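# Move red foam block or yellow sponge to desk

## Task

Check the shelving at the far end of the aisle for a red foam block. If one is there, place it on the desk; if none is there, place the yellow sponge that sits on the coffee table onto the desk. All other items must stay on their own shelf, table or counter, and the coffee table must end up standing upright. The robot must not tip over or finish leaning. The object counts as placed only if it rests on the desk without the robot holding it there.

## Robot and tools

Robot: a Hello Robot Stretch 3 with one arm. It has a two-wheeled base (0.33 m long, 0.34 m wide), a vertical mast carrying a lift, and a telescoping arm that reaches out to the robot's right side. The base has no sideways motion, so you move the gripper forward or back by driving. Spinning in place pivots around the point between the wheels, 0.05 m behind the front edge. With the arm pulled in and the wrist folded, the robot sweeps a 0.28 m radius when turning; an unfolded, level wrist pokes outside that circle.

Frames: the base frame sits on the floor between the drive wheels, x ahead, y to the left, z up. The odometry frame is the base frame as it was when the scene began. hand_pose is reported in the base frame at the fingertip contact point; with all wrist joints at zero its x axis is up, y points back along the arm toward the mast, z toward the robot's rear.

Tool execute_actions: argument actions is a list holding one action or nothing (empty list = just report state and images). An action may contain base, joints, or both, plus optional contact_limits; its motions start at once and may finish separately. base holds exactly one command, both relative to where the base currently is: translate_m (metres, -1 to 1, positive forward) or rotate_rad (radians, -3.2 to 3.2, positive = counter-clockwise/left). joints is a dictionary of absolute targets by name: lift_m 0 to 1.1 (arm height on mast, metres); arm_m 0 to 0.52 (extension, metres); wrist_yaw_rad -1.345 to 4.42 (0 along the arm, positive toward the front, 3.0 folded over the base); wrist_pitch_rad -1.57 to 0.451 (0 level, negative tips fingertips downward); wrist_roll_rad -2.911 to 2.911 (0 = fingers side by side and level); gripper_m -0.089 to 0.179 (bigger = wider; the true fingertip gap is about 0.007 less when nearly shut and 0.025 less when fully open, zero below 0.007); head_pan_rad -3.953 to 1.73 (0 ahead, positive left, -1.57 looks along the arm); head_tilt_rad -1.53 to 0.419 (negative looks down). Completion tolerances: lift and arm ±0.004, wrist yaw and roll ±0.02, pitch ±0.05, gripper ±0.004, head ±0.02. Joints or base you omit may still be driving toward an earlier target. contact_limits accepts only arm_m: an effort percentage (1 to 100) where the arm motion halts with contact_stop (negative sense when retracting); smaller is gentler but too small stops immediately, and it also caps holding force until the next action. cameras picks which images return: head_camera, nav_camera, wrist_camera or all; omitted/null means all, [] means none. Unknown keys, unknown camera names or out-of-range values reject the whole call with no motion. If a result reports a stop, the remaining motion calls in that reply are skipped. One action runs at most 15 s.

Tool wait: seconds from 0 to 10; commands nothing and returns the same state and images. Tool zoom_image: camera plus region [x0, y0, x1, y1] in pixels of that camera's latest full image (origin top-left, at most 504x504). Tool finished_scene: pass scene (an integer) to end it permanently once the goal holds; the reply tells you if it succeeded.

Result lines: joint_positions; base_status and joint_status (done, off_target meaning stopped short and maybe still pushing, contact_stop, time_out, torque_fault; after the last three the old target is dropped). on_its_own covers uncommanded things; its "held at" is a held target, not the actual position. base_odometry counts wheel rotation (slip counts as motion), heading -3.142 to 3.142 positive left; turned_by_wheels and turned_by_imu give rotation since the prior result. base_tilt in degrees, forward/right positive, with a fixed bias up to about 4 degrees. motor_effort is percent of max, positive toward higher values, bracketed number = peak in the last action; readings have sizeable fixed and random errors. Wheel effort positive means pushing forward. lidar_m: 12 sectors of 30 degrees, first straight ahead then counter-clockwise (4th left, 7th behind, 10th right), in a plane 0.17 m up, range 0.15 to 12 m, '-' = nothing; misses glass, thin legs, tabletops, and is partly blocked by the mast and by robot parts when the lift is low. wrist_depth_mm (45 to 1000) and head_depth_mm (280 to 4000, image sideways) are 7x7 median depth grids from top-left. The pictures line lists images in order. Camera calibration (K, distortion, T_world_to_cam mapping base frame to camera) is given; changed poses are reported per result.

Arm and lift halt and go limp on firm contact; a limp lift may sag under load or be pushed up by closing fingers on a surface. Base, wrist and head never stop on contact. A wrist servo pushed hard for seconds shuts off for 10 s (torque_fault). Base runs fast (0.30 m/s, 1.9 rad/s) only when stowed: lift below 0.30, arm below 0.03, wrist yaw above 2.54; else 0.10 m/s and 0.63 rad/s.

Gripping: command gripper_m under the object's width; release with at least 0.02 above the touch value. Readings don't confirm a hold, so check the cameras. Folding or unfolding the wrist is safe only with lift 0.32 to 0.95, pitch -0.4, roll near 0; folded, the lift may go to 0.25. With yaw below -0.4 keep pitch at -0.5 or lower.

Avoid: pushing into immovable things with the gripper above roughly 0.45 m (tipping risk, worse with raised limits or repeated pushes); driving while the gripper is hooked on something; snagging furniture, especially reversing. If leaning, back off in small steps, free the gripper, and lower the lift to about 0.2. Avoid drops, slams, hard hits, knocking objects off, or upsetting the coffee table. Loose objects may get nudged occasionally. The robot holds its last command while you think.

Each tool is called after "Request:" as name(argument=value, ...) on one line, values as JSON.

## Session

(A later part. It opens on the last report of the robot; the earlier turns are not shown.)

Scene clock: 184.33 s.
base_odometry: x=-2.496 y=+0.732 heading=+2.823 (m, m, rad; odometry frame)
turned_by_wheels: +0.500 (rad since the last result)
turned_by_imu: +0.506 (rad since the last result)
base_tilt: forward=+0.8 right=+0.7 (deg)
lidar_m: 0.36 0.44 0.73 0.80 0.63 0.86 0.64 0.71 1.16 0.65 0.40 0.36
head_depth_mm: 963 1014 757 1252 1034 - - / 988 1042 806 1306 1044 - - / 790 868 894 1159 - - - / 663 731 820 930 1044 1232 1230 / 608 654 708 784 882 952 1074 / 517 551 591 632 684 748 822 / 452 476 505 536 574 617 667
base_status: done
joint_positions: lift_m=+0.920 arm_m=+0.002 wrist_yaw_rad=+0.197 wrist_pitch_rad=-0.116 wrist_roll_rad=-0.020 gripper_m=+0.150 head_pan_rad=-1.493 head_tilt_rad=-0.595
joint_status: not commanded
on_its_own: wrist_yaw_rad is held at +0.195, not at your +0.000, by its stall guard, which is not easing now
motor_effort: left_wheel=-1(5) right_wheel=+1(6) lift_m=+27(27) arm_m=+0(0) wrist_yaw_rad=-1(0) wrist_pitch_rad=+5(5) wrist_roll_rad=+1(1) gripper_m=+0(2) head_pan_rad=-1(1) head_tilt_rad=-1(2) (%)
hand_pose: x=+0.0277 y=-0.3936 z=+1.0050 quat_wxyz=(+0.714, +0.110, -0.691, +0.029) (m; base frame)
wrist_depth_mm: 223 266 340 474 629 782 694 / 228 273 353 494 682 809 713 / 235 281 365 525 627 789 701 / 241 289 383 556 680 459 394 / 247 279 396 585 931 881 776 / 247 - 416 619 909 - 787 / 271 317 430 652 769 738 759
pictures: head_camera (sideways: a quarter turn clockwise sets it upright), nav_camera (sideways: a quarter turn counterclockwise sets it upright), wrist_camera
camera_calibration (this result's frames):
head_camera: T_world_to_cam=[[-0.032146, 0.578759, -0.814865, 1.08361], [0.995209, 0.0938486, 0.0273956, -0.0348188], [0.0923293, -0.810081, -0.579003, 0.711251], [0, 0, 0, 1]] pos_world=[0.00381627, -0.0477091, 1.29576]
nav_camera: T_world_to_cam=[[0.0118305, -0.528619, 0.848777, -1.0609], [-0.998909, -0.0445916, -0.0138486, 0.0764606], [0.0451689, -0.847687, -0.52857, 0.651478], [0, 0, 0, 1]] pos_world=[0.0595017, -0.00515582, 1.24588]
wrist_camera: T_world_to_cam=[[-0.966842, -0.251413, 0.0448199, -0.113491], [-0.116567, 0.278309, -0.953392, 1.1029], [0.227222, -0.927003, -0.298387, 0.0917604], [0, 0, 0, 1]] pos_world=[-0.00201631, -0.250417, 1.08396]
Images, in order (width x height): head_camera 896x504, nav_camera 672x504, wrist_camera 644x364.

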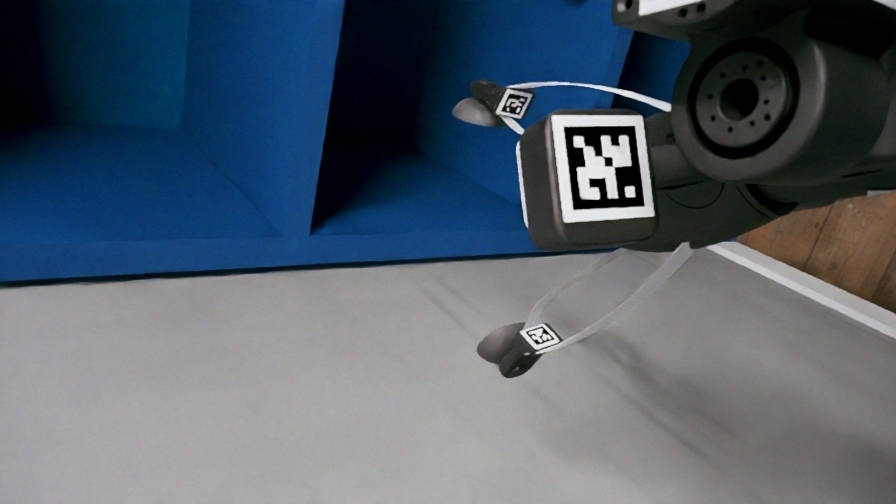

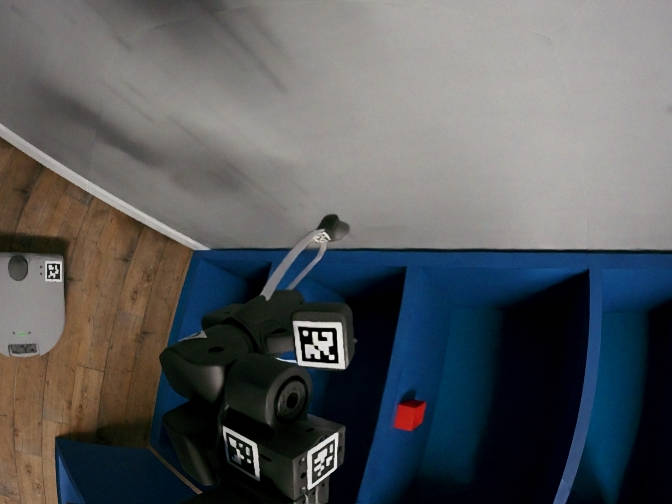

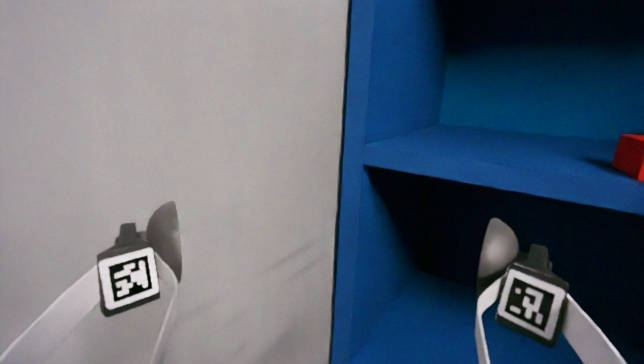

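Request:
execute_actions(actions=[{"base":{"translate_m":-0.3},"joints":{"wrist_yaw_rad":0,"lift_m":0.98,"wrist_pitch_rad":-0.05}}], cameras=[])

Request:
execute_actions(actions=[{"base":{"rotate_rad":-0.2}}])

Scene clock: 190.63 s.
base_odometry: x=-2.211 y=+0.638 heading=+2.823 (m, m, rad; odometry frame)
turned_by_wheels: +0.000 (rad since the last result)
turned_by_imu: +0.001 (rad since the last result)
base_tilt: forward=+0.7 right=+0.7 (deg)
lidar_m: 0.65 0.75 0.90 0.51 0.55 1.26 0.34 0.37 0.66 1.05 0.71 0.64
head_depth_mm: 873 935 680 1182 - - - / 908 975 688 - - - - / 946 1001 687 - - 1346 1226 / 991 1049 775 1276 1056 1367 1233 / 995 1024 833 1210 1099 1370 1240 / 864 902 848 1060 1143 1314 1241 / 753 792 848 945 1045 1122 1177
base_status: done
joint_positions: lift_m=+0.980 arm_m=+0.002 wrist_yaw_rad=+0.002 wrist_pitch_rad=-0.070 wrist_roll_rad=-0.020 gripper_m=+0.150 head_pan_rad=-1.493 head_tilt_rad=-0.595
joint_status: all done
motor_effort: left_wheel=+0(5) right_wheel=+1(4) lift_m=+29(34) arm_m=+0(0) wrist_yaw_rad=-2(4) wrist_pitch_rad=+6(6) wrist_roll_rad=+1(1) gripper_m=+0(0) head_pan_rad=-2(2) head_tilt_rad=-1(2) (%)
hand_pose: x=-0.0209 y=-0.4006 z=+1.0764 quat_wxyz=(+0.714, +0.026, -0.699, -0.024) (m; base frame)
wrist_depth_mm: 498 575 811 835 769 690 640 / 509 593 818 880 801 710 654 / 519 601 841 907 826 730 675 / 522 592 638 584 698 729 667 / 539 612 805 458 411 458 436 / 534 - 946 - 897 - 328 / 595 668 853 887 890 834 555
pictures: none
No camera images: the call's "cameras" was empty. Leave "cameras" out to get every camera's image.

Scene clock: 191.83 s.
base_odometry: x=-2.211 y=+0.638 heading=+2.623 (m, m, rad; odometry frame)
turned_by_wheels: -0.200 (rad since the last result)
turned_by_imu: -0.202 (rad since the last result)
base_tilt: forward=+0.7 right=+0.7 (deg)
lidar_m: 0.65 0.70 0.91 0.61 0.53 0.79 0.60 0.34 0.50 1.06 0.81 0.65
head_depth_mm: 866 931 681 1176 - - - / 882 950 685 - - - - / 903 969 693 - - 1324 1208 / 920 990 733 1251 969 1327 1215 / 943 1016 688 1270 1032 1369 1247 / 962 1034 752 1302 1069 1376 1249 / 968 1024 800 1142 1078 1272 1252
base_status: done
joint_positions: lift_m=+0.980 arm_m=+0.002 wrist_yaw_rad=+0.002 wrist_pitch_rad=-0.070 wrist_roll_rad=-0.020 gripper_m=+0.150 head_pan_rad=-1.493 head_tilt_rad=-0.595
joint_status: not commanded
motor_effort: left_wheel=+2(5) right_wheel=-3(7) lift_m=+30(29) arm_m=+0(0) wrist_yaw_rad=-1(1) wrist_pitch_rad=+6(6) wrist_roll_rad=+1(1) gripper_m=-1(1) head_pan_rad=-1(3) head_tilt_rad=-1(2) (%)
hand_pose: x=-0.0210 y=-0.4006 z=+1.0764 quat_wxyz=(+0.714, +0.026, -0.699, -0.024) (m; base frame)
wrist_depth_mm: 572 768 846 795 758 709 412 / 581 780 852 818 773 733 408 / 601 800 913 853 801 716 396 / 554 604 514 656 687 617 388 / 573 463 441 413 412 461 372 / 601 - - 954 906 - 354 / 666 828 874 894 896 618 364
pictures: head_camera (sideways: a quarter turn clockwise sets it upright), nav_camera (sideways: a quarter turn counterclockwise sets it upright), wrist_camera
camera_calibration (this result's frames):
head_camera: T_world_to_cam=[[-0.032146, 0.578759, -0.814865, 1.08361], [0.995209, 0.0938486, 0.0273956, -0.0348188], [0.0923293, -0.810081, -0.579003, 0.711251], [0, 0, 0, 1]] pos_world=[0.00381627, -0.0477091, 1.29576]
nav_camera: T_world_to_cam=[[0.0118305, -0.528619, 0.848777, -1.0609], [-0.998909, -0.0445916, -0.0138486, 0.0764606], [0.0451689, -0.847687, -0.52857, 0.651478], [0, 0, 0, 1]] pos_world=[0.0595017, -0.00515581, 1.24588]
wrist_camera: T_world_to_cam=[[-0.99724, -0.0571456, 0.0474049, -0.0912265], [-0.060342, 0.251755, -0.965908, 1.1713], [0.0432629, -0.966102, -0.254509, 0.0508855], [0, 0, 0, 1]] pos_world=[-0.0224976, -0.250934, 1.14864]
Images, in order (width x height): head_camera 896x504, nav_camera 672x504, wrist_camera 644x364.

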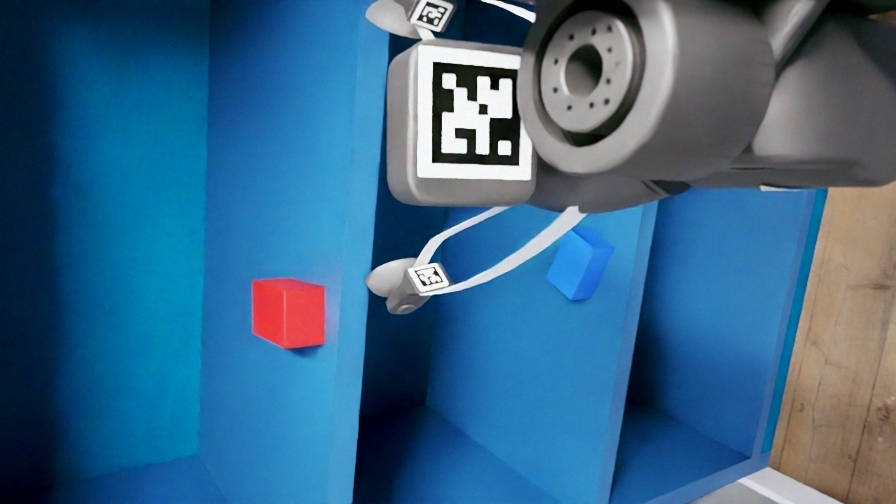

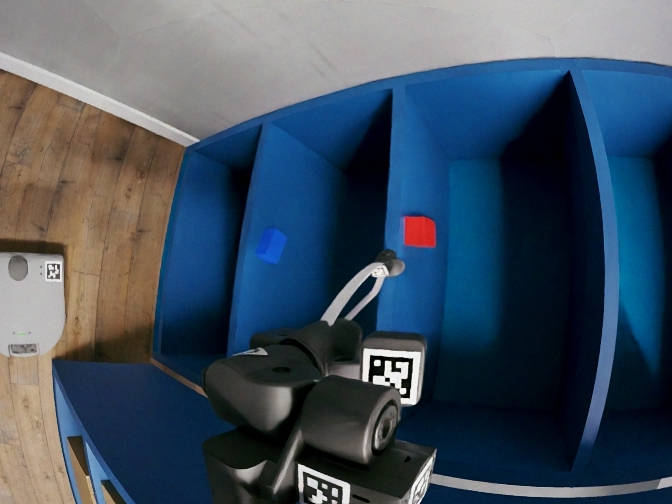

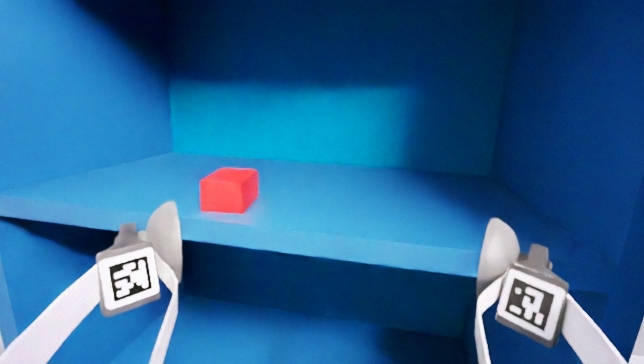

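Request:
execute_actions(actions=[{"base":{"translate_m":0.16},"joints":{"lift_m":0.95,"arm_m":0.15}}], cameras=["wrist_camera"])

Scene clock: 196.57 s.
base_odometry: x=-2.350 y=+0.717 heading=+2.623 (m, m, rad; odometry frame)
turned_by_wheels: +0.000 (rad since the last result)
turned_by_imu: +0.000 (rad since the last result)
base_tilt: forward=+0.7 right=+0.7 (deg)
lidar_m: 0.49 0.53 0.73 0.88 0.60 0.78 0.49 0.50 0.75 1.08 0.61 0.49
head_depth_mm: 887 947 773 - 939 1288 1171 / 901 968 760 - 957 1323 1205 / 918 989 696 1241 962 1360 1210 / 942 1007 777 1271 1022 1366 1239 / 962 1028 784 1262 1061 1372 1240 / 918 945 794 1047 1036 1219 1219 / 751 775 761 867 944 1008 1053
base_status: done
joint_positions: lift_m=+0.950 arm_m=+0.150 wrist_yaw_rad=+0.001 wrist_pitch_rad=-0.070 wrist_roll_rad=-0.020 gripper_m=+0.150 head_pan_rad=-1.493 head_tilt_rad=-0.595
joint_status: all done
motor_effort: left_wheel=+1(5) right_wheel=-3(3) lift_m=+17(26) arm_m=+3(6) wrist_yaw_rad=-1(1) wrist_pitch_rad=+6(6) wrist_roll_rad=+1(1) gripper_m=+0(0) head_pan_rad=-2(2) head_tilt_rad=-1(1) (%)
hand_pose: x=-0.0211 y=-0.5486 z=+1.0470 quat_wxyz=(+0.714, +0.026, -0.699, -0.024) (m; base frame)
wrist_depth_mm: 396 534 691 658 629 605 578 / 400 537 718 685 651 624 590 / 407 554 758 728 681 639 605 / 402 483 506 468 561 592 593 / 327 328 315 295 335 371 353 / 415 - 772 281 263 - 247 / 461 595 838 841 791 752 382
pictures: wrist_camera
camera_calibration (this result's frames):
wrist_camera: T_world_to_cam=[[-0.997255, -0.0568653, 0.0474142, -0.0982171], [-0.0602731, 0.251611, -0.96595, 1.18014], [0.0429991, -0.966157, -0.254348, -0.09979], [0, 0, 0, 1]] pos_world=[-0.0225261, -0.398933, 1.11923]
Images, in order (width x height): wrist_camera 644x364.

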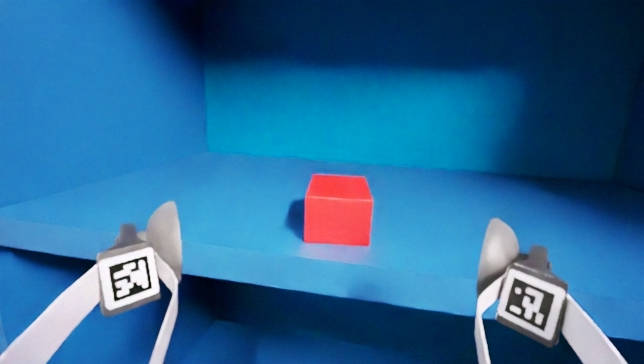

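Request:
execute_actions(actions=[{"joints":{"lift_m":0.935,"arm_m":0.33},"contact_limits":{"arm_m":20}}], cameras=["wrist_camera"])

Request:
execute_actions(actions=[{"joints":{"gripper_m":0.0}}], cameras=[])

Request:
execute_actions(actions=[{"joints":{"lift_m":0.97}}], cameras=[])

Request:
execute_actions(actions=[{"joints":{"arm_m":0.0,"wrist_yaw_rad":1.5}}], cameras=["wrist_camera","nav_camera"])

Scene clock: 203.23 s.
base_odometry: x=-2.350 y=+0.717 heading=+2.623 (m, m, rad; odometry frame)
turned_by_wheels: +0.000 (rad since the last result)
turned_by_imu: +0.000 (rad since the last result)
base_tilt: forward=+0.8 right=+0.8 (deg)
lidar_m: 0.49 0.53 0.73 0.88 0.60 0.78 0.49 0.50 0.75 1.09 0.61 0.49
head_depth_mm: 887 960 - 1196 1010 1283 1174 / 901 978 - 1232 1007 1319 1203 / 923 997 752 1241 985 1358 1208 / 943 1005 703 1275 1025 1363 1234 / 963 1028 782 1258 1064 1368 1236 / 921 944 795 1046 1037 1223 1224 / 748 774 759 866 941 1009 1056
base_status: not commanded
joint_positions: lift_m=+0.935 arm_m=+0.330 wrist_yaw_rad=+0.001 wrist_pitch_rad=-0.070 wrist_roll_rad=-0.020 gripper_m=+0.150 head_pan_rad=-1.493 head_tilt_rad=-0.595
joint_status: all done
motor_effort: left_wheel=+1(1) right_wheel=-3(3) lift_m=+17(21) arm_m=+3(5) wrist_yaw_rad=-1(0) wrist_pitch_rad=+6(6) wrist_roll_rad=+1(1) gripper_m=+1(0) head_pan_rad=-1(2) head_tilt_rad=-2(1) (%)
contact_limits: arm_m 20 (drawing in: default 26, maximum 42; extending or still: default 35, maximum 57)
hand_pose: x=-0.0211 y=-0.7286 z=+1.0320 quat_wxyz=(+0.714, +0.026, -0.699, -0.024) (m; base frame)
wrist_depth_mm: 376 501 516 493 466 449 428 / 375 505 547 511 482 463 436 / 384 514 563 530 499 477 457 / 369 426 447 470 494 489 464 / 261 287 275 170 273 323 310 / 202 - 198 121 138 - 217 / 146 153 149 112 111 157 166
pictures: wrist_camera
camera_calibration (this result's frames):
wrist_camera: T_world_to_cam=[[-0.997262, -0.0567539, 0.0474149, -0.107689], [-0.060245, 0.251604, -0.965953, 1.21093], [0.0428918, -0.966165, -0.254334, -0.277532], [0, 0, 0, 1]] pos_world=[-0.0225377, -0.578929, 1.10423]
Images, in order (width x height): wrist_camera 644x364.

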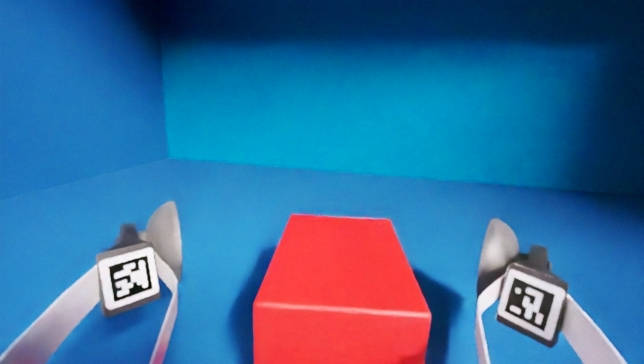

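Scene clock: 205.73 s.
base_odometry: x=-2.350 y=+0.717 heading=+2.623 (m, m, rad; odometry frame)
turned_by_wheels: +0.000 (rad since the last result)
turned_by_imu: +0.000 (rad since the last result)
base_tilt: forward=+0.8 right=+0.7 (deg)
lidar_m: 0.49 0.53 0.73 0.88 0.60 0.78 0.49 0.50 0.75 1.08 0.61 0.49
head_depth_mm: 880 963 - 1197 1010 1287 1167 / 901 977 - 1228 1010 1321 1205 / 921 992 - 1246 991 1352 1205 / 942 1005 734 1273 1022 1359 1237 / 959 1025 785 1258 1063 1365 1235 / 920 945 795 1047 1036 1216 1217 / 747 778 759 865 939 1010 1052
base_status: not commanded
joint_positions: lift_m=+0.935 arm_m=+0.330 wrist_yaw_rad=-0.002 wrist_pitch_rad=-0.055 wrist_roll_rad=-0.018 gripper_m=+0.004 head_pan_rad=-1.493 head_tilt_rad=-0.595
joint_status: gripper_m off_target (ended at +0.004, target +0.000)
motor_effort: left_wheel=+0(1) right_wheel=+1(2) lift_m=+18(18) arm_m=+3(3) wrist_yaw_rad=+2(3) wrist_pitch_rad=+1(6) wrist_roll_rad=+0(1) gripper_m=-25(99) head_pan_rad=-1(2) head_tilt_rad=-1(1) (%)
hand_pose: x=-0.0220 y=-0.7292 z=+1.0359 quat_wxyz=(+0.713, +0.019, -0.700, -0.020) (m; base frame)
wrist_depth_mm: 380 504 528 495 473 448 431 / 379 508 539 514 482 464 442 / 386 518 567 524 501 475 457 / 380 459 491 506 509 489 466 / 278 285 315 171 323 318 327 / 201 205 126 124 129 222 226 / 158 159 123 114 160 170 172
pictures: none
No camera images: the call's "cameras" was empty. Leave "cameras" out to get every camera's image.

Scene clock: 206.87 s.
base_odometry: x=-2.350 y=+0.717 heading=+2.623 (m, m, rad; odometry frame)
turned_by_wheels: +0.000 (rad since the last result)
turned_by_imu: +0.000 (rad since the last result)
base_tilt: forward=+0.8 right=+0.7 (deg)
lidar_m: 0.49 0.53 0.73 0.88 0.60 0.78 0.50 0.50 0.75 1.09 0.61 0.49
head_depth_mm: 883 937 644 1192 1006 1281 1178 / 903 - 910 1227 1010 1316 1196 / 922 987 693 1242 991 1350 1206 / 942 1009 735 1273 1020 1353 1236 / 963 1027 782 1258 1064 1367 1239 / 919 939 795 1048 1035 1220 1221 / 751 775 760 862 946 1011 1056
base_status: not commanded
joint_positions: lift_m=+0.970 arm_m=+0.330 wrist_yaw_rad=-0.002 wrist_pitch_rad=-0.070 wrist_roll_rad=-0.018 gripper_m=+0.009 head_pan_rad=-1.493 head_tilt_rad=-0.595
joint_status: all done
on_its_own: gripper_m is held at +0.009, not at your +0.000, by its stall guard, which is still easing
motor_effort: left_wheel=+1(1) right_wheel=-1(1) lift_m=+30(30) arm_m=+3(3) wrist_yaw_rad=+2(2) wrist_pitch_rad=+6(6) wrist_roll_rad=+0(0) gripper_m=-5(25) head_pan_rad=-2(2) head_tilt_rad=-1(2) (%)
hand_pose: x=-0.0220 y=-0.7287 z=+1.0666 quat_wxyz=(+0.713, +0.024, -0.700, -0.025) (m; base frame)
wrist_depth_mm: 381 501 520 495 469 443 430 / 378 515 543 509 485 463 439 / 384 520 567 532 503 477 453 / 387 498 571 544 517 494 469 / 345 353 391 170 410 393 406 / 251 256 127 124 123 279 283 / 199 202 124 114 202 215 218
pictures: none
No camera images: the call's "cameras" was empty. Leave "cameras" out to get every camera's image.

Scene clock: 210.50 s.
base_odometry: x=-2.350 y=+0.717 heading=+2.623 (m, m, rad; odometry frame)
turned_by_wheels: +0.000 (rad since the last result)
turned_by_imu: +0.000 (rad since the last result)
base_tilt: forward=+0.7 right=+0.8 (deg)
lidar_m: 0.49 0.53 0.73 0.88 0.61 0.78 0.49 0.50 0.75 1.08 0.61 0.49
head_depth_mm: 884 950 679 1191 1088 - - / 903 968 722 1226 1093 - - / 921 986 729 1242 1022 1386 - / 942 1008 735 1275 1024 1399 - / 966 1025 784 1258 1063 1445 - / 920 939 795 1048 1079 - - / 750 776 762 866 920 - -
base_status: not commanded
joint_positions: lift_m=+0.970 arm_m=+0.002 wrist_yaw_rad=+1.499 wrist_pitch_rad=-0.070 wrist_roll_rad=-0.018 gripper_m=+0.013 head_pan_rad=-1.493 head_tilt_rad=-0.595
joint_status: all done
joint sent to its limit — the command would take arm_m past its lower limit, so that joint was sent only as far as its limit.
on_its_own: gripper_m is held at +0.012, not at your +0.000, by its stall guard, which is not easing now
motor_effort: left_wheel=+1(1) right_wheel=-2(2) lift_m=+30(30) arm_m=-4(2) wrist_yaw_rad=+2(4) wrist_pitch_rad=+6(6) wrist_roll_rad=+0(0) gripper_m=-22(24) head_pan_rad=-2(3) head_tilt_rad=-1(1) (%)
hand_pose: x=+0.2319 y=-0.1652 z=+1.0665 quat_wxyz=(+0.539, +0.495, -0.495, +0.468) (m; base frame)
wrist_depth_mm: 406 389 378 366 355 345 335 / 421 406 393 378 368 354 344 / 439 423 407 394 379 369 354 / 455 440 422 411 395 382 368 / 474 461 437 169 404 398 382 / 502 480 127 124 122 411 399 / 529 507 124 114 441 427 411
pictures: nav_camera (sideways: a quarter turn counterclockwise sets it upright), wrist_camera
camera_calibration (this result's frames):
nav_camera: T_world_to_cam=[[0.0118331, -0.528654, 0.848755, -1.06088], [-0.998909, -0.0445909, -0.0138473, 0.0764589], [0.0451672, -0.847666, -0.528605, 0.651523], [0, 0, 0, 1]] pos_world=[0.0595015, -0.00515355, 1.24588]
wrist_camera: T_world_to_cam=[[-0.0163168, -0.998833, 0.0454489, -0.206062], [-0.254781, -0.039801, -0.966179, 1.11499], [0.966861, -0.0273445, -0.253834, 0.205001], [0, 0, 0, 1]] pos_world=[0.0825075, -0.155838, 1.13868]
Images, in order (width x height): nav_camera 672x504, wrist_camera 644x364.

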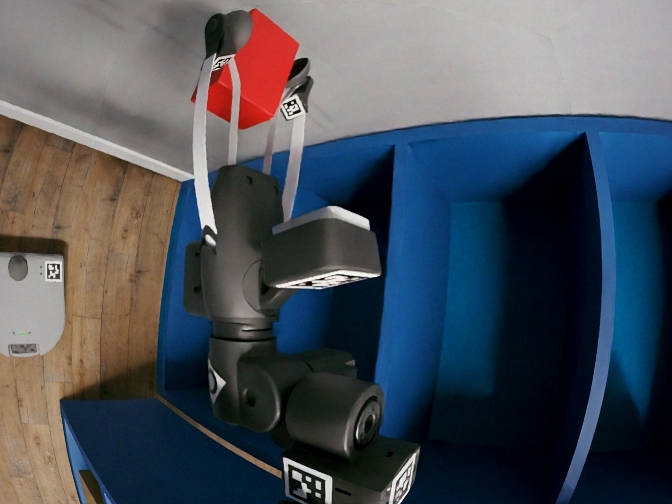

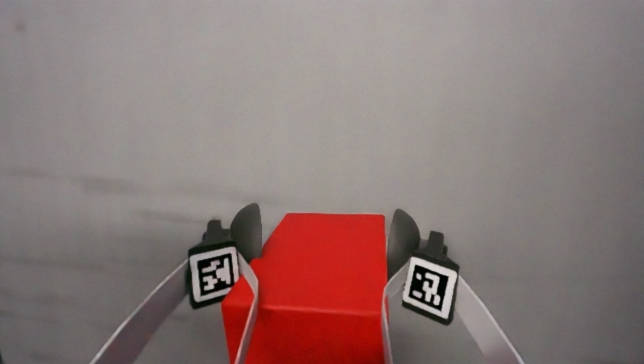

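Request:
execute_actions(actions=[{"joints":{"lift_m":0.9,"wrist_pitch_rad":-0.4,"wrist_yaw_rad":2.9,"head_pan_rad":-3.14,"head_tilt_rad":-0.7},"base":{"translate_m":-0.4}}], cameras=["nav_camera"])

Scene clock: 218.07 s.
base_odometry: x=-2.003 y=+0.519 heading=+2.623 (m, m, rad; odometry frame)
turned_by_wheels: +0.000 (rad since the last result)
turned_by_imu: +0.279 (rad since the last result)
base_tilt: forward=+0.7 right=+0.7 (deg)
lidar_m: 0.79 0.92 0.68 0.42 0.55 1.14 0.49 0.26 0.47 1.12 0.84 0.78
head_depth_mm: 3477 3365 2446 - - - - / 909 919 1206 - - - - / 946 776 883 802 - - - / 989 787 591 709 704 834 - / 1015 796 574 478 632 706 - / 966 803 580 453 403 428 - / 842 813 585 314 340 400 -
base_status: translate_m off_target (by the wheels' count: -0.3997 of -0.4000)
joint_positions: lift_m=+0.900 arm_m=+0.002 wrist_yaw_rad=+2.900 wrist_pitch_rad=-0.420 wrist_roll_rad=-0.018 gripper_m=+0.013 head_pan_rad=-3.135 head_tilt_rad=-0.695
joint_status: all done
on_its_own: gripper_m is held at +0.012, not at your +0.000, by its stall guard, which is not easing now; left_wheel is at rest, and its effort (-32) is outside its rest range (-18 to +18); right_wheel is at rest, and its effort (-33) is outside its rest range (-18 to +18)
motor_effort: left_wheel=-32(43) right_wheel=-33(50) lift_m=+22(27) arm_m=-3(4) wrist_yaw_rad=+0(3) wrist_pitch_rad=+6(6) wrist_roll_rad=+0(0) gripper_m=-22(23) head_pan_rad=-2(31) head_tilt_rad=-1(10) (%)
hand_pose: x=+0.0324 y=+0.0708 z=+0.9124 quat_wxyz=(+0.229, +0.698, +0.065, +0.675) (m; base frame)
wrist_depth_mm: - 964 463 425 399 382 358 / 998 - 994 557 859 830 777 / - - - 626 949 908 849 / 886 - 872 717 927 926 899 / - 941 708 169 757 756 749 / - 973 126 124 122 628 627 / - - 119 114 - - 967
pictures: nav_camera (sideways: a quarter turn counterclockwise sets it upright)
camera_calibration (this result's frames):
nav_camera: T_world_to_cam=[[-0.610134, 0.0249213, 0.791906, -0.982965], [0.0271831, 0.999575, -0.010513, 0.0658573], [-0.791832, 0.0151121, -0.610552, 0.763241], [0, 0, 0, 1]] pos_world=[0.00282789, -0.0528667, 1.24511]
Images, in order (width x height): nav_camera 672x504.

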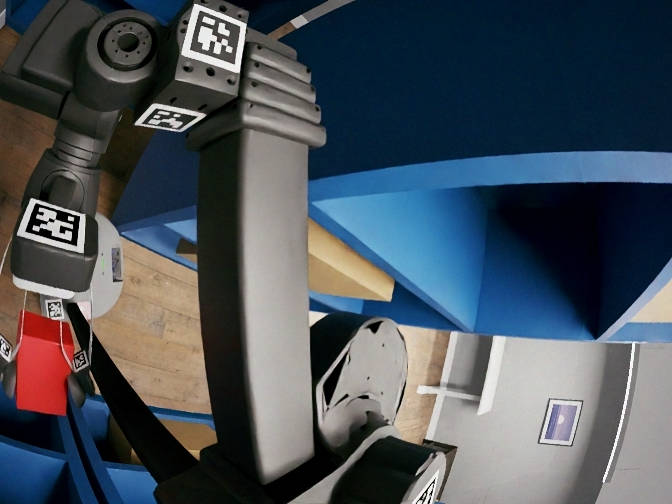

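Request:
execute_actions(actions=[{"base":{"translate_m":0.22},"joints":{"head_pan_rad":0,"head_tilt_rad":-0.8}}], cameras=["nav_camera"])

Scene clock: 223.27 s.
base_odometry: x=-2.194 y=+0.628 heading=+2.623 (m, m, rad; odometry frame)
turned_by_wheels: +0.000 (rad since the last result)
turned_by_imu: +0.000 (rad since the last result)
base_tilt: forward=+0.7 right=+0.7 (deg)
lidar_m: 0.59 0.68 0.77 0.49 0.45 0.94 0.47 0.47 0.86 0.92 0.62 0.58
head_depth_mm: 473 535 616 729 893 1150 1141 / 490 559 651 773 962 1218 1145 / 512 585 688 827 1043 1257 1148 / 533 612 726 884 1112 1283 1151 / 541 607 715 863 939 1235 1134 / 527 587 710 933 880 811 1090 / 551 612 512 979 890 766 714
base_status: done
joint_positions: lift_m=+0.900 arm_m=+0.002 wrist_yaw_rad=+2.900 wrist_pitch_rad=-0.420 wrist_roll_rad=-0.018 gripper_m=+0.013 head_pan_rad=-0.007 head_tilt_rad=-0.790
joint_status: all done
on_its_own: gripper_m is held at +0.012, not at your +0.000, by its stall guard, which is not easing now
motor_effort: left_wheel=+0(25) right_wheel=-1(27) lift_m=+22(22) arm_m=-3(3) wrist_yaw_rad=+1(1) wrist_pitch_rad=+6(6) wrist_roll_rad=+0(0) gripper_m=-22(22) head_pan_rad=+2(28) head_tilt_rad=-3(12) (%)
hand_pose: x=+0.0324 y=+0.0708 z=+0.9124 quat_wxyz=(+0.229, +0.698, +0.065, +0.675) (m; base frame)
wrist_depth_mm: - 374 363 340 322 310 293 / - 495 658 857 795 742 698 / - - 701 946 848 808 749 / 894 - 745 943 913 887 808 / 755 705 710 169 763 762 719 / 900 852 126 124 122 631 625 / - 955 119 114 582 545 540
pictures: nav_camera (sideways: a quarter turn counterclockwise sets it upright)
camera_calibration (this result's frames):
nav_camera: T_world_to_cam=[[0.682269, -0.0339588, 0.730312, -0.910566], [-0.0419847, -0.999092, -0.00723406, 0.0620092], [0.729895, -0.0257264, -0.683075, 0.848295], [0, 0, 0, 1]] pos_world=[0.00468803, 0.0528547, 1.2449]
Images, in order (width x height): nav_camera 672x504.

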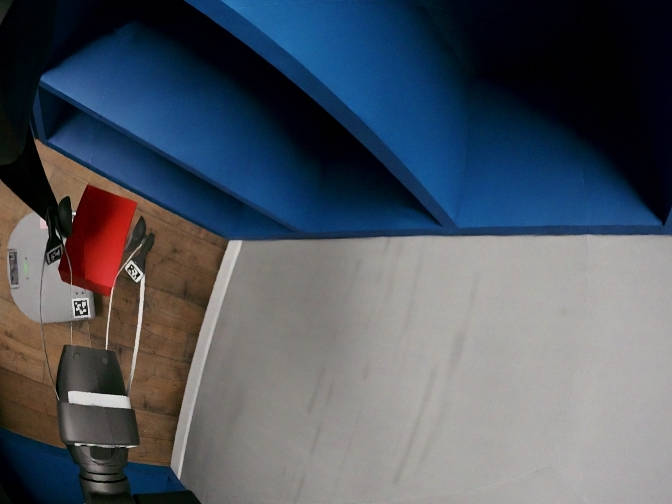

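Request:
execute_actions(actions=[{"base":{"rotate_rad":2.8},"joints":{"head_tilt_rad":-0.6}}], cameras=["nav_camera"])

Scene clock: 230.77 s.
base_odometry: x=-2.194 y=+0.628 heading=-0.861 (m, m, rad; odometry frame)
turned_by_wheels: +2.800 (rad since the last result)
turned_by_imu: +2.837 (rad since the last result)
base_tilt: forward=+0.7 right=+0.7 (deg)
lidar_m: 0.93 0.47 0.57 1.19 0.77 0.59 0.58 0.62 0.78 0.77 0.44 0.49
head_depth_mm: 3684 3617 2497 1475 1564 1321 1190 / 3657 3941 2903 2173 1718 1424 1222 / 3648 3907 2953 2181 1730 1424 1224 / 3661 3983 2963 2193 1741 1438 1228 / 3679 - 2848 1641 1598 1410 1236 / 1082 1135 1319 1045 1051 1147 1186 / 1074 1091 785 858 779 830 787
base_status: done
joint_positions: lift_m=+0.900 arm_m=+0.002 wrist_yaw_rad=+2.900 wrist_pitch_rad=-0.420 wrist_roll_rad=-0.018 gripper_m=+0.013 head_pan_rad=-0.007 head_tilt_rad=-0.606
joint_status: all done
on_its_own: gripper_m is held at +0.012, not at your +0.000, by its stall guard, which is not easing now
motor_effort: left_wheel=-1(4) right_wheel=+1(6) lift_m=+22(22) arm_m=-3(2) wrist_yaw_rad=+1(0) wrist_pitch_rad=+6(6) wrist_roll_rad=+0(0) gripper_m=-22(22) head_pan_rad=+4(3) head_tilt_rad=+1(14) (%)
hand_pose: x=+0.0324 y=+0.0708 z=+0.9124 quat_wxyz=(+0.229, +0.698, +0.065, +0.675) (m; base frame)
wrist_depth_mm: - - - - 846 538 377 / 750 - - - 877 546 386 / 785 - - - 886 553 437 / 799 - 1000 - - 560 517 / 830 - - 170 829 569 580 / 812 - 126 124 122 609 625 / 802 - 119 114 851 872 797
pictures: nav_camera (sideways: a quarter turn counterclockwise sets it upright)
camera_calibration (this result's frames):
nav_camera: T_world_to_cam=[[0.536964, -0.0328399, 0.842966, -1.05653], [-0.039926, -0.999112, -0.0134903, 0.0701441], [0.84266, -0.0264124, -0.537798, 0.658619], [0, 0, 0, 1]] pos_world=[0.0151276, 0.0527812, 1.24577]
Images, in order (width x height): nav_camera 672x504.

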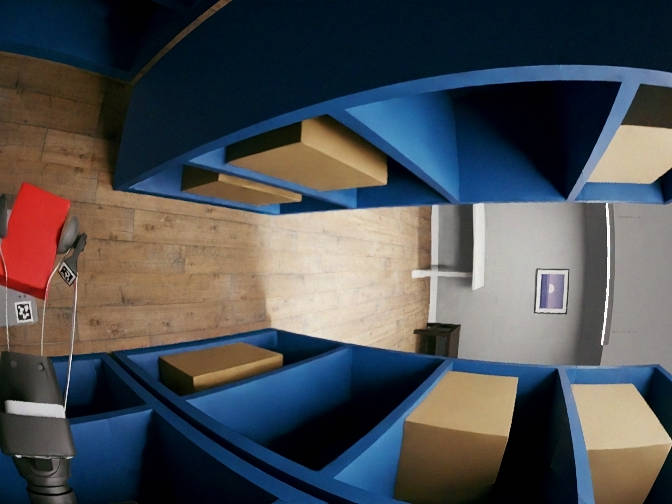

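Request:
execute_actions(actions=[{"base":{"translate_m":0.7}}], cameras=["nav_camera"])

Scene clock: 240.67 s.
base_odometry: x=-1.737 y=+0.098 heading=-0.861 (m, m, rad; odometry frame)
turned_by_wheels: +0.000 (rad since the last result)
turned_by_imu: -0.001 (rad since the last result)
base_tilt: forward=+0.7 right=+0.9 (deg)
lidar_m: 3.26 0.34 0.26 0.25 0.38 0.37 1.27 0.49 0.40 0.39 0.42 0.66
head_depth_mm: 3019 3291 2899 2142 1716 1426 1215 / 3040 3399 2899 2158 1719 1429 1221 / 3003 3332 2913 2173 1733 1423 1221 / 3049 3403 2973 2207 1735 1434 1229 / 3059 3497 2982 2228 1745 1453 1188 / 3075 3512 3032 2227 818 865 1094 / 3126 3172 592 642 757 848 727
base_status: done
joint_positions: lift_m=+0.900 arm_m=+0.002 wrist_yaw_rad=+2.900 wrist_pitch_rad=-0.420 wrist_roll_rad=-0.018 gripper_m=+0.013 head_pan_rad=-0.007 head_tilt_rad=-0.606
joint_status: not commanded
on_its_own: gripper_m is held at +0.012, not at your +0.000, by its stall guard, which is not easing now
motor_effort: left_wheel=-1(3) right_wheel=+1(6) lift_m=+21(21) arm_m=-3(3) wrist_yaw_rad=+0(1) wrist_pitch_rad=+6(6) wrist_roll_rad=+0(0) gripper_m=-21(22) head_pan_rad=+2(2) head_tilt_rad=+2(1) (%)
hand_pose: x=+0.0324 y=+0.0708 z=+0.9124 quat_wxyz=(+0.229, +0.698, +0.065, +0.675) (m; base frame)
wrist_depth_mm: - 252 256 263 272 279 290 / 388 718 735 751 778 768 547 / 408 - 537 545 547 827 574 / 406 - 408 413 417 699 584 / 411 527 375 169 412 705 585 / 418 545 126 124 122 620 580 / 468 505 119 114 547 688 654
pictures: nav_camera (sideways: a quarter turn counterclockwise sets it upright)
camera_calibration (this result's frames):
nav_camera: T_world_to_cam=[[0.536774, -0.0328386, 0.843087, -1.05669], [-0.039923, -0.999112, -0.0134978, 0.0701538], [0.842781, -0.0264133, -0.537608, 0.658371], [0, 0, 0, 1]] pos_world=[0.0151403, 0.0527811, 1.24577]
Images, in order (width x height): nav_camera 672x504.

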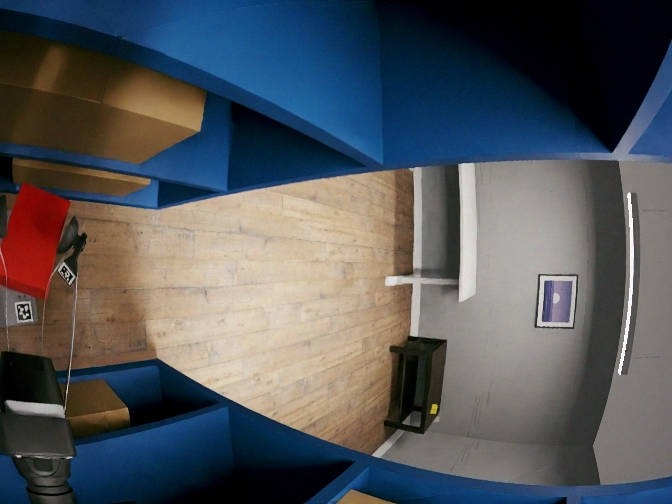

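Request:
execute_actions(actions=[{"base":{"rotate_rad":-0.15}}], cameras=[])

Request:
execute_actions(actions=[{"base":{"translate_m":0.45}}], cameras=[])

Request:
execute_actions(actions=[{"base":{"rotate_rad":0.12}}], cameras=["nav_camera"])

Scene clock: 244.13 s.
base_odometry: x=-1.737 y=+0.098 heading=-1.011 (m, m, rad; odometry frame)
turned_by_wheels: -0.150 (rad since the last result)
turned_by_imu: -0.151 (rad since the last result)
base_tilt: forward=+0.7 right=+0.8 (deg)
lidar_m: 2.97 0.39 0.27 0.25 0.26 0.37 1.28 1.26 0.42 0.39 0.40 0.66
head_depth_mm: 3152 3301 2890 2141 1709 1413 1150 / 3163 3344 2933 2158 1712 1425 1217 / 3121 3427 2970 2166 1730 1435 1221 / 3086 3341 2989 2203 1741 1443 1234 / 3019 3399 2971 2210 1746 1440 1230 / 2988 3408 3046 2222 1752 1456 1121 / 3024 3363 3080 2246 1709 831 778
base_status: done
joint_positions: lift_m=+0.900 arm_m=+0.002 wrist_yaw_rad=+2.900 wrist_pitch_rad=-0.420 wrist_roll_rad=-0.018 gripper_m=+0.013 head_pan_rad=-0.007 head_tilt_rad=-0.606
joint_status: not commanded
on_its_own: gripper_m is held at +0.012, not at your +0.000, by its stall guard, which is not easing now
motor_effort: left_wheel=+2(5) right_wheel=-3(7) lift_m=+22(22) arm_m=-3(3) wrist_yaw_rad=+0(1) wrist_pitch_rad=+6(6) wrist_roll_rad=+0(0) gripper_m=-22(22) head_pan_rad=+3(3) head_tilt_rad=+1(3) (%)
hand_pose: x=+0.0324 y=+0.0708 z=+0.9124 quat_wxyz=(+0.229, +0.698, +0.065, +0.675) (m; base frame)
wrist_depth_mm: - 245 256 276 298 320 346 / 455 683 711 773 837 681 512 / 504 - 538 544 866 705 521 / 499 - 407 412 439 736 536 / 478 347 366 170 457 708 614 / 476 402 126 124 123 656 - / 458 509 119 114 715 892 -
pictures: none
No camera images: the call's "cameras" was empty. Leave "cameras" out to get every camera's image.

Scene clock: 249.87 s.
base_odometry: x=-1.498 y=-0.284 heading=-1.011 (m, m, rad; odometry frame)
turned_by_wheels: +0.000 (rad since the last result)
turned_by_imu: -0.001 (rad since the last result)
base_tilt: forward=+0.8 right=+0.7 (deg)
lidar_m: 2.54 2.81 0.28 0.30 0.29 0.38 0.82 0.55 0.39 0.47 0.35 2.53
head_depth_mm: 2722 2891 2819 2149 1714 1426 1220 / 2686 2921 2787 2147 1712 1432 1218 / 2688 2998 2904 2167 1727 1434 1220 / 2651 2922 2802 2186 1728 1443 1235 / 2648 2944 3013 2207 1745 1449 1234 / 2618 2900 3032 2234 1756 1453 1235 / 2600 2755 3028 2245 1773 1463 1246
base_status: done
joint_positions: lift_m=+0.900 arm_m=+0.002 wrist_yaw_rad=+2.900 wrist_pitch_rad=-0.420 wrist_roll_rad=-0.018 gripper_m=+0.013 head_pan_rad=-0.007 head_tilt_rad=-0.606
joint_status: not commanded
on_its_own: gripper_m is held at +0.012, not at your +0.000, by its stall guard, which is not easing now
motor_effort: left_wheel=+1(5) right_wheel=-3(2) lift_m=+22(22) arm_m=-3(3) wrist_yaw_rad=+1(0) wrist_pitch_rad=+6(6) wrist_roll_rad=+0(0) gripper_m=-21(22) head_pan_rad=+2(1) head_tilt_rad=+1(2) (%)
hand_pose: x=+0.0324 y=+0.0708 z=+0.9124 quat_wxyz=(+0.229, +0.698, +0.065, +0.675) (m; base frame)
wrist_depth_mm: - 274 287 300 - - - / 655 701 751 365 - - - / 527 - 818 401 - - - / 403 - 869 525 - - - / 359 399 765 169 - - - / 400 436 126 124 123 - - / 448 480 119 114 - - -
pictures: none
No camera images: the call's "cameras" was empty. Leave "cameras" out to get every camera's image.

Scene clock: 251.13 s.
base_odometry: x=-1.498 y=-0.284 heading=-0.891 (m, m, rad; odometry frame)
turned_by_wheels: +0.120 (rad since the last result)
turned_by_imu: +0.121 (rad since the last result)
base_tilt: forward=+0.7 right=+0.7 (deg)
lidar_m: 3.00 2.46 0.28 0.29 0.30 0.43 1.70 0.49 0.39 0.36 0.36 2.54
head_depth_mm: 2628 2850 2756 2149 1713 1417 1207 / 2631 2954 2933 2151 1713 1429 1221 / 2676 2642 2814 2184 1730 1434 1230 / 2678 3007 2969 2193 1741 1443 1233 / 2703 2991 3018 2207 1747 1443 1229 / 2698 2989 3038 2229 1752 1461 1235 / 2675 3010 2897 2244 1770 1459 1246
base_status: done
joint_positions: lift_m=+0.900 arm_m=+0.002 wrist_yaw_rad=+2.900 wrist_pitch_rad=-0.420 wrist_roll_rad=-0.018 gripper_m=+0.013 head_pan_rad=-0.007 head_tilt_rad=-0.606
joint_status: not commanded
on_its_own: gripper_m is held at +0.012, not at your +0.000, by its stall guard, which is not easing now
motor_effort: left_wheel=-1(5) right_wheel=+1(6) lift_m=+22(22) arm_m=-3(3) wrist_yaw_rad=+1(0) wrist_pitch_rad=+6(6) wrist_roll_rad=+0(0) gripper_m=-22(22) head_pan_rad=+3(2) head_tilt_rad=+2(2) (%)
hand_pose: x=+0.0324 y=+0.0708 z=+0.9124 quat_wxyz=(+0.229, +0.698, +0.065, +0.675) (m; base frame)
wrist_depth_mm: - 280 285 296 306 - - / 696 740 753 507 - - - / 523 - 817 704 - - - / 401 - 880 744 - - - / 394 409 756 169 - - - / 440 460 126 124 122 - - / 494 516 119 114 - - -
pictures: nav_camera (sideways: a quarter turn counterclockwise sets it upright)
camera_calibration (this result's frames):
nav_camera: T_world_to_cam=[[0.536733, -0.0328383, 0.843113, -1.05672], [-0.0399223, -0.999112, -0.0134993, 0.0701559], [0.842807, -0.0264134, -0.537567, 0.658318], [0, 0, 0, 1]] pos_world=[0.015143, 0.0527811, 1.24577]
Images, in order (width x height): nav_camera 672x504.

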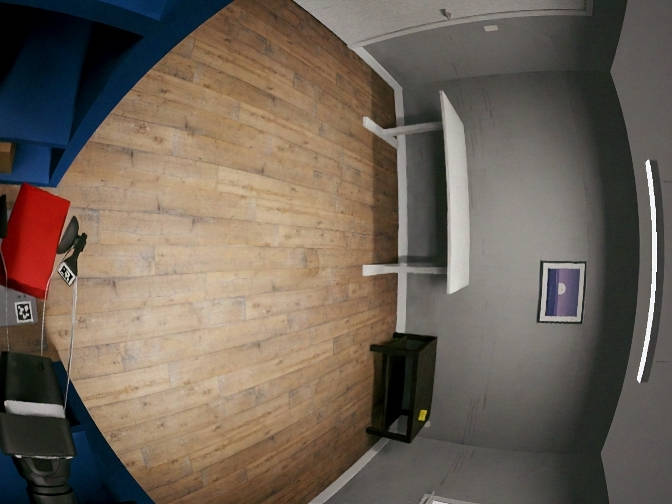

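Request:
execute_actions(actions=[{"base":{"translate_m":1.0}}], cameras=[])

Request:
execute_actions(actions=[{"base":{"translate_m":0.6}}], cameras=["nav_camera"])

Scene clock: 264.57 s.
base_odometry: x=-0.869 y=-1.061 heading=-0.891 (m, m, rad; odometry frame)
turned_by_wheels: +0.000 (rad since the last result)
turned_by_imu: -0.002 (rad since the last result)
base_tilt: forward=+0.8 right=+0.7 (deg)
lidar_m: 1.59 1.93 1.82 1.77 1.88 0.89 1.13 0.95 2.00 1.95 2.05 1.64
head_depth_mm: 1728 1944 2170 2131 1713 1421 1217 / 1752 1910 2108 2177 1717 1430 1217 / 1755 1863 1521 2022 1719 1431 1224 / 1759 1869 1530 2190 1736 1442 1232 / 1771 1884 1545 2208 1731 1448 1233 / 1766 1903 1563 2214 1756 1463 1236 / 1783 1922 1571 2240 1768 1458 1241
base_status: done
joint_positions: lift_m=+0.900 arm_m=+0.002 wrist_yaw_rad=+2.900 wrist_pitch_rad=-0.420 wrist_roll_rad=-0.018 gripper_m=+0.013 head_pan_rad=-0.007 head_tilt_rad=-0.606
joint_status: not commanded
on_its_own: gripper_m is held at +0.012, not at your +0.000, by its stall guard, which is not easing now
motor_effort: left_wheel=-1(4) right_wheel=+0(6) lift_m=+22(21) arm_m=-2(3) wrist_yaw_rad=+1(0) wrist_pitch_rad=+6(6) wrist_roll_rad=+0(0) gripper_m=-23(21) head_pan_rad=+2(2) head_tilt_rad=+1(2) (%)
hand_pose: x=+0.0324 y=+0.0708 z=+0.9124 quat_wxyz=(+0.229, +0.698, +0.065, +0.675) (m; base frame)
wrist_depth_mm: - - - - - - - / - - - - - - - / - - - - - - - / - - - - - - - / - - - 169 - - - / - - 126 124 123 - - / - - 119 114 - - -
pictures: none
No camera images: the call's "cameras" was empty. Leave "cameras" out to get every camera's image.

Scene clock: 271.80 s.
base_odometry: x=-0.492 y=-1.528 heading=-0.891 (m, m, rad; odometry frame)
turned_by_wheels: +0.000 (rad since the last result)
turned_by_imu: -0.001 (rad since the last result)
base_tilt: forward=+0.8 right=+0.7 (deg)
lidar_m: 1.00 1.45 1.48 1.74 1.85 1.49 1.47 1.53 2.04 1.98 1.17 1.20
head_depth_mm: 1207 1342 1490 943 1669 1420 1213 / 1212 1350 1272 947 1623 1418 1222 / 1210 1356 1283 955 1632 1429 1218 / 1216 1355 1301 960 1685 1438 1228 / 1231 1364 1309 969 1694 1444 1240 / 1228 1371 1320 976 1706 1459 1244 / 1237 1375 1345 985 1714 1464 1241
base_status: done
joint_positions: lift_m=+0.900 arm_m=+0.002 wrist_yaw_rad=+2.900 wrist_pitch_rad=-0.420 wrist_roll_rad=-0.018 gripper_m=+0.013 head_pan_rad=-0.007 head_tilt_rad=-0.606
joint_status: not commanded
on_its_own: gripper_m is held at +0.012, not at your +0.000, by its stall guard, which is not easing now
motor_effort: left_wheel=+0(4) right_wheel=+0(6) lift_m=+22(22) arm_m=-3(2) wrist_yaw_rad=+1(1) wrist_pitch_rad=+6(6) wrist_roll_rad=+0(0) gripper_m=-22(22) head_pan_rad=+2(2) head_tilt_rad=+2(2) (%)
hand_pose: x=+0.0324 y=+0.0708 z=+0.9124 quat_wxyz=(+0.229, +0.698, +0.065, +0.675) (m; base frame)
wrist_depth_mm: - - - - - - - / - - - - - - - / - - - - - - 788 / - - - - - - - / - - - 169 - - - / - - 126 124 123 - - / - - 119 114 - - -
pictures: nav_camera (sideways: a quarter turn counterclockwise sets it upright)
camera_calibration (this result's frames):
nav_camera: T_world_to_cam=[[0.536699, -0.032838, 0.843135, -1.05675], [-0.0399218, -0.999112, -0.0135007, 0.0701576], [0.842829, -0.0264136, -0.537533, 0.658273], [0, 0, 0, 1]] pos_world=[0.0151453, 0.0527811, 1.24577]
Images, in order (width x height): nav_camera 672x504.

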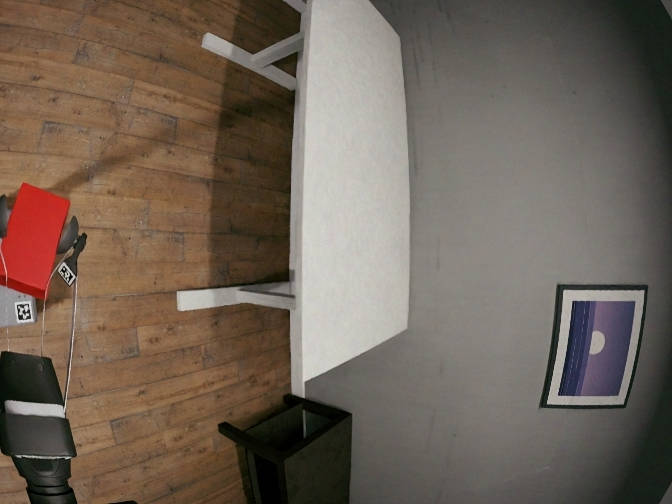

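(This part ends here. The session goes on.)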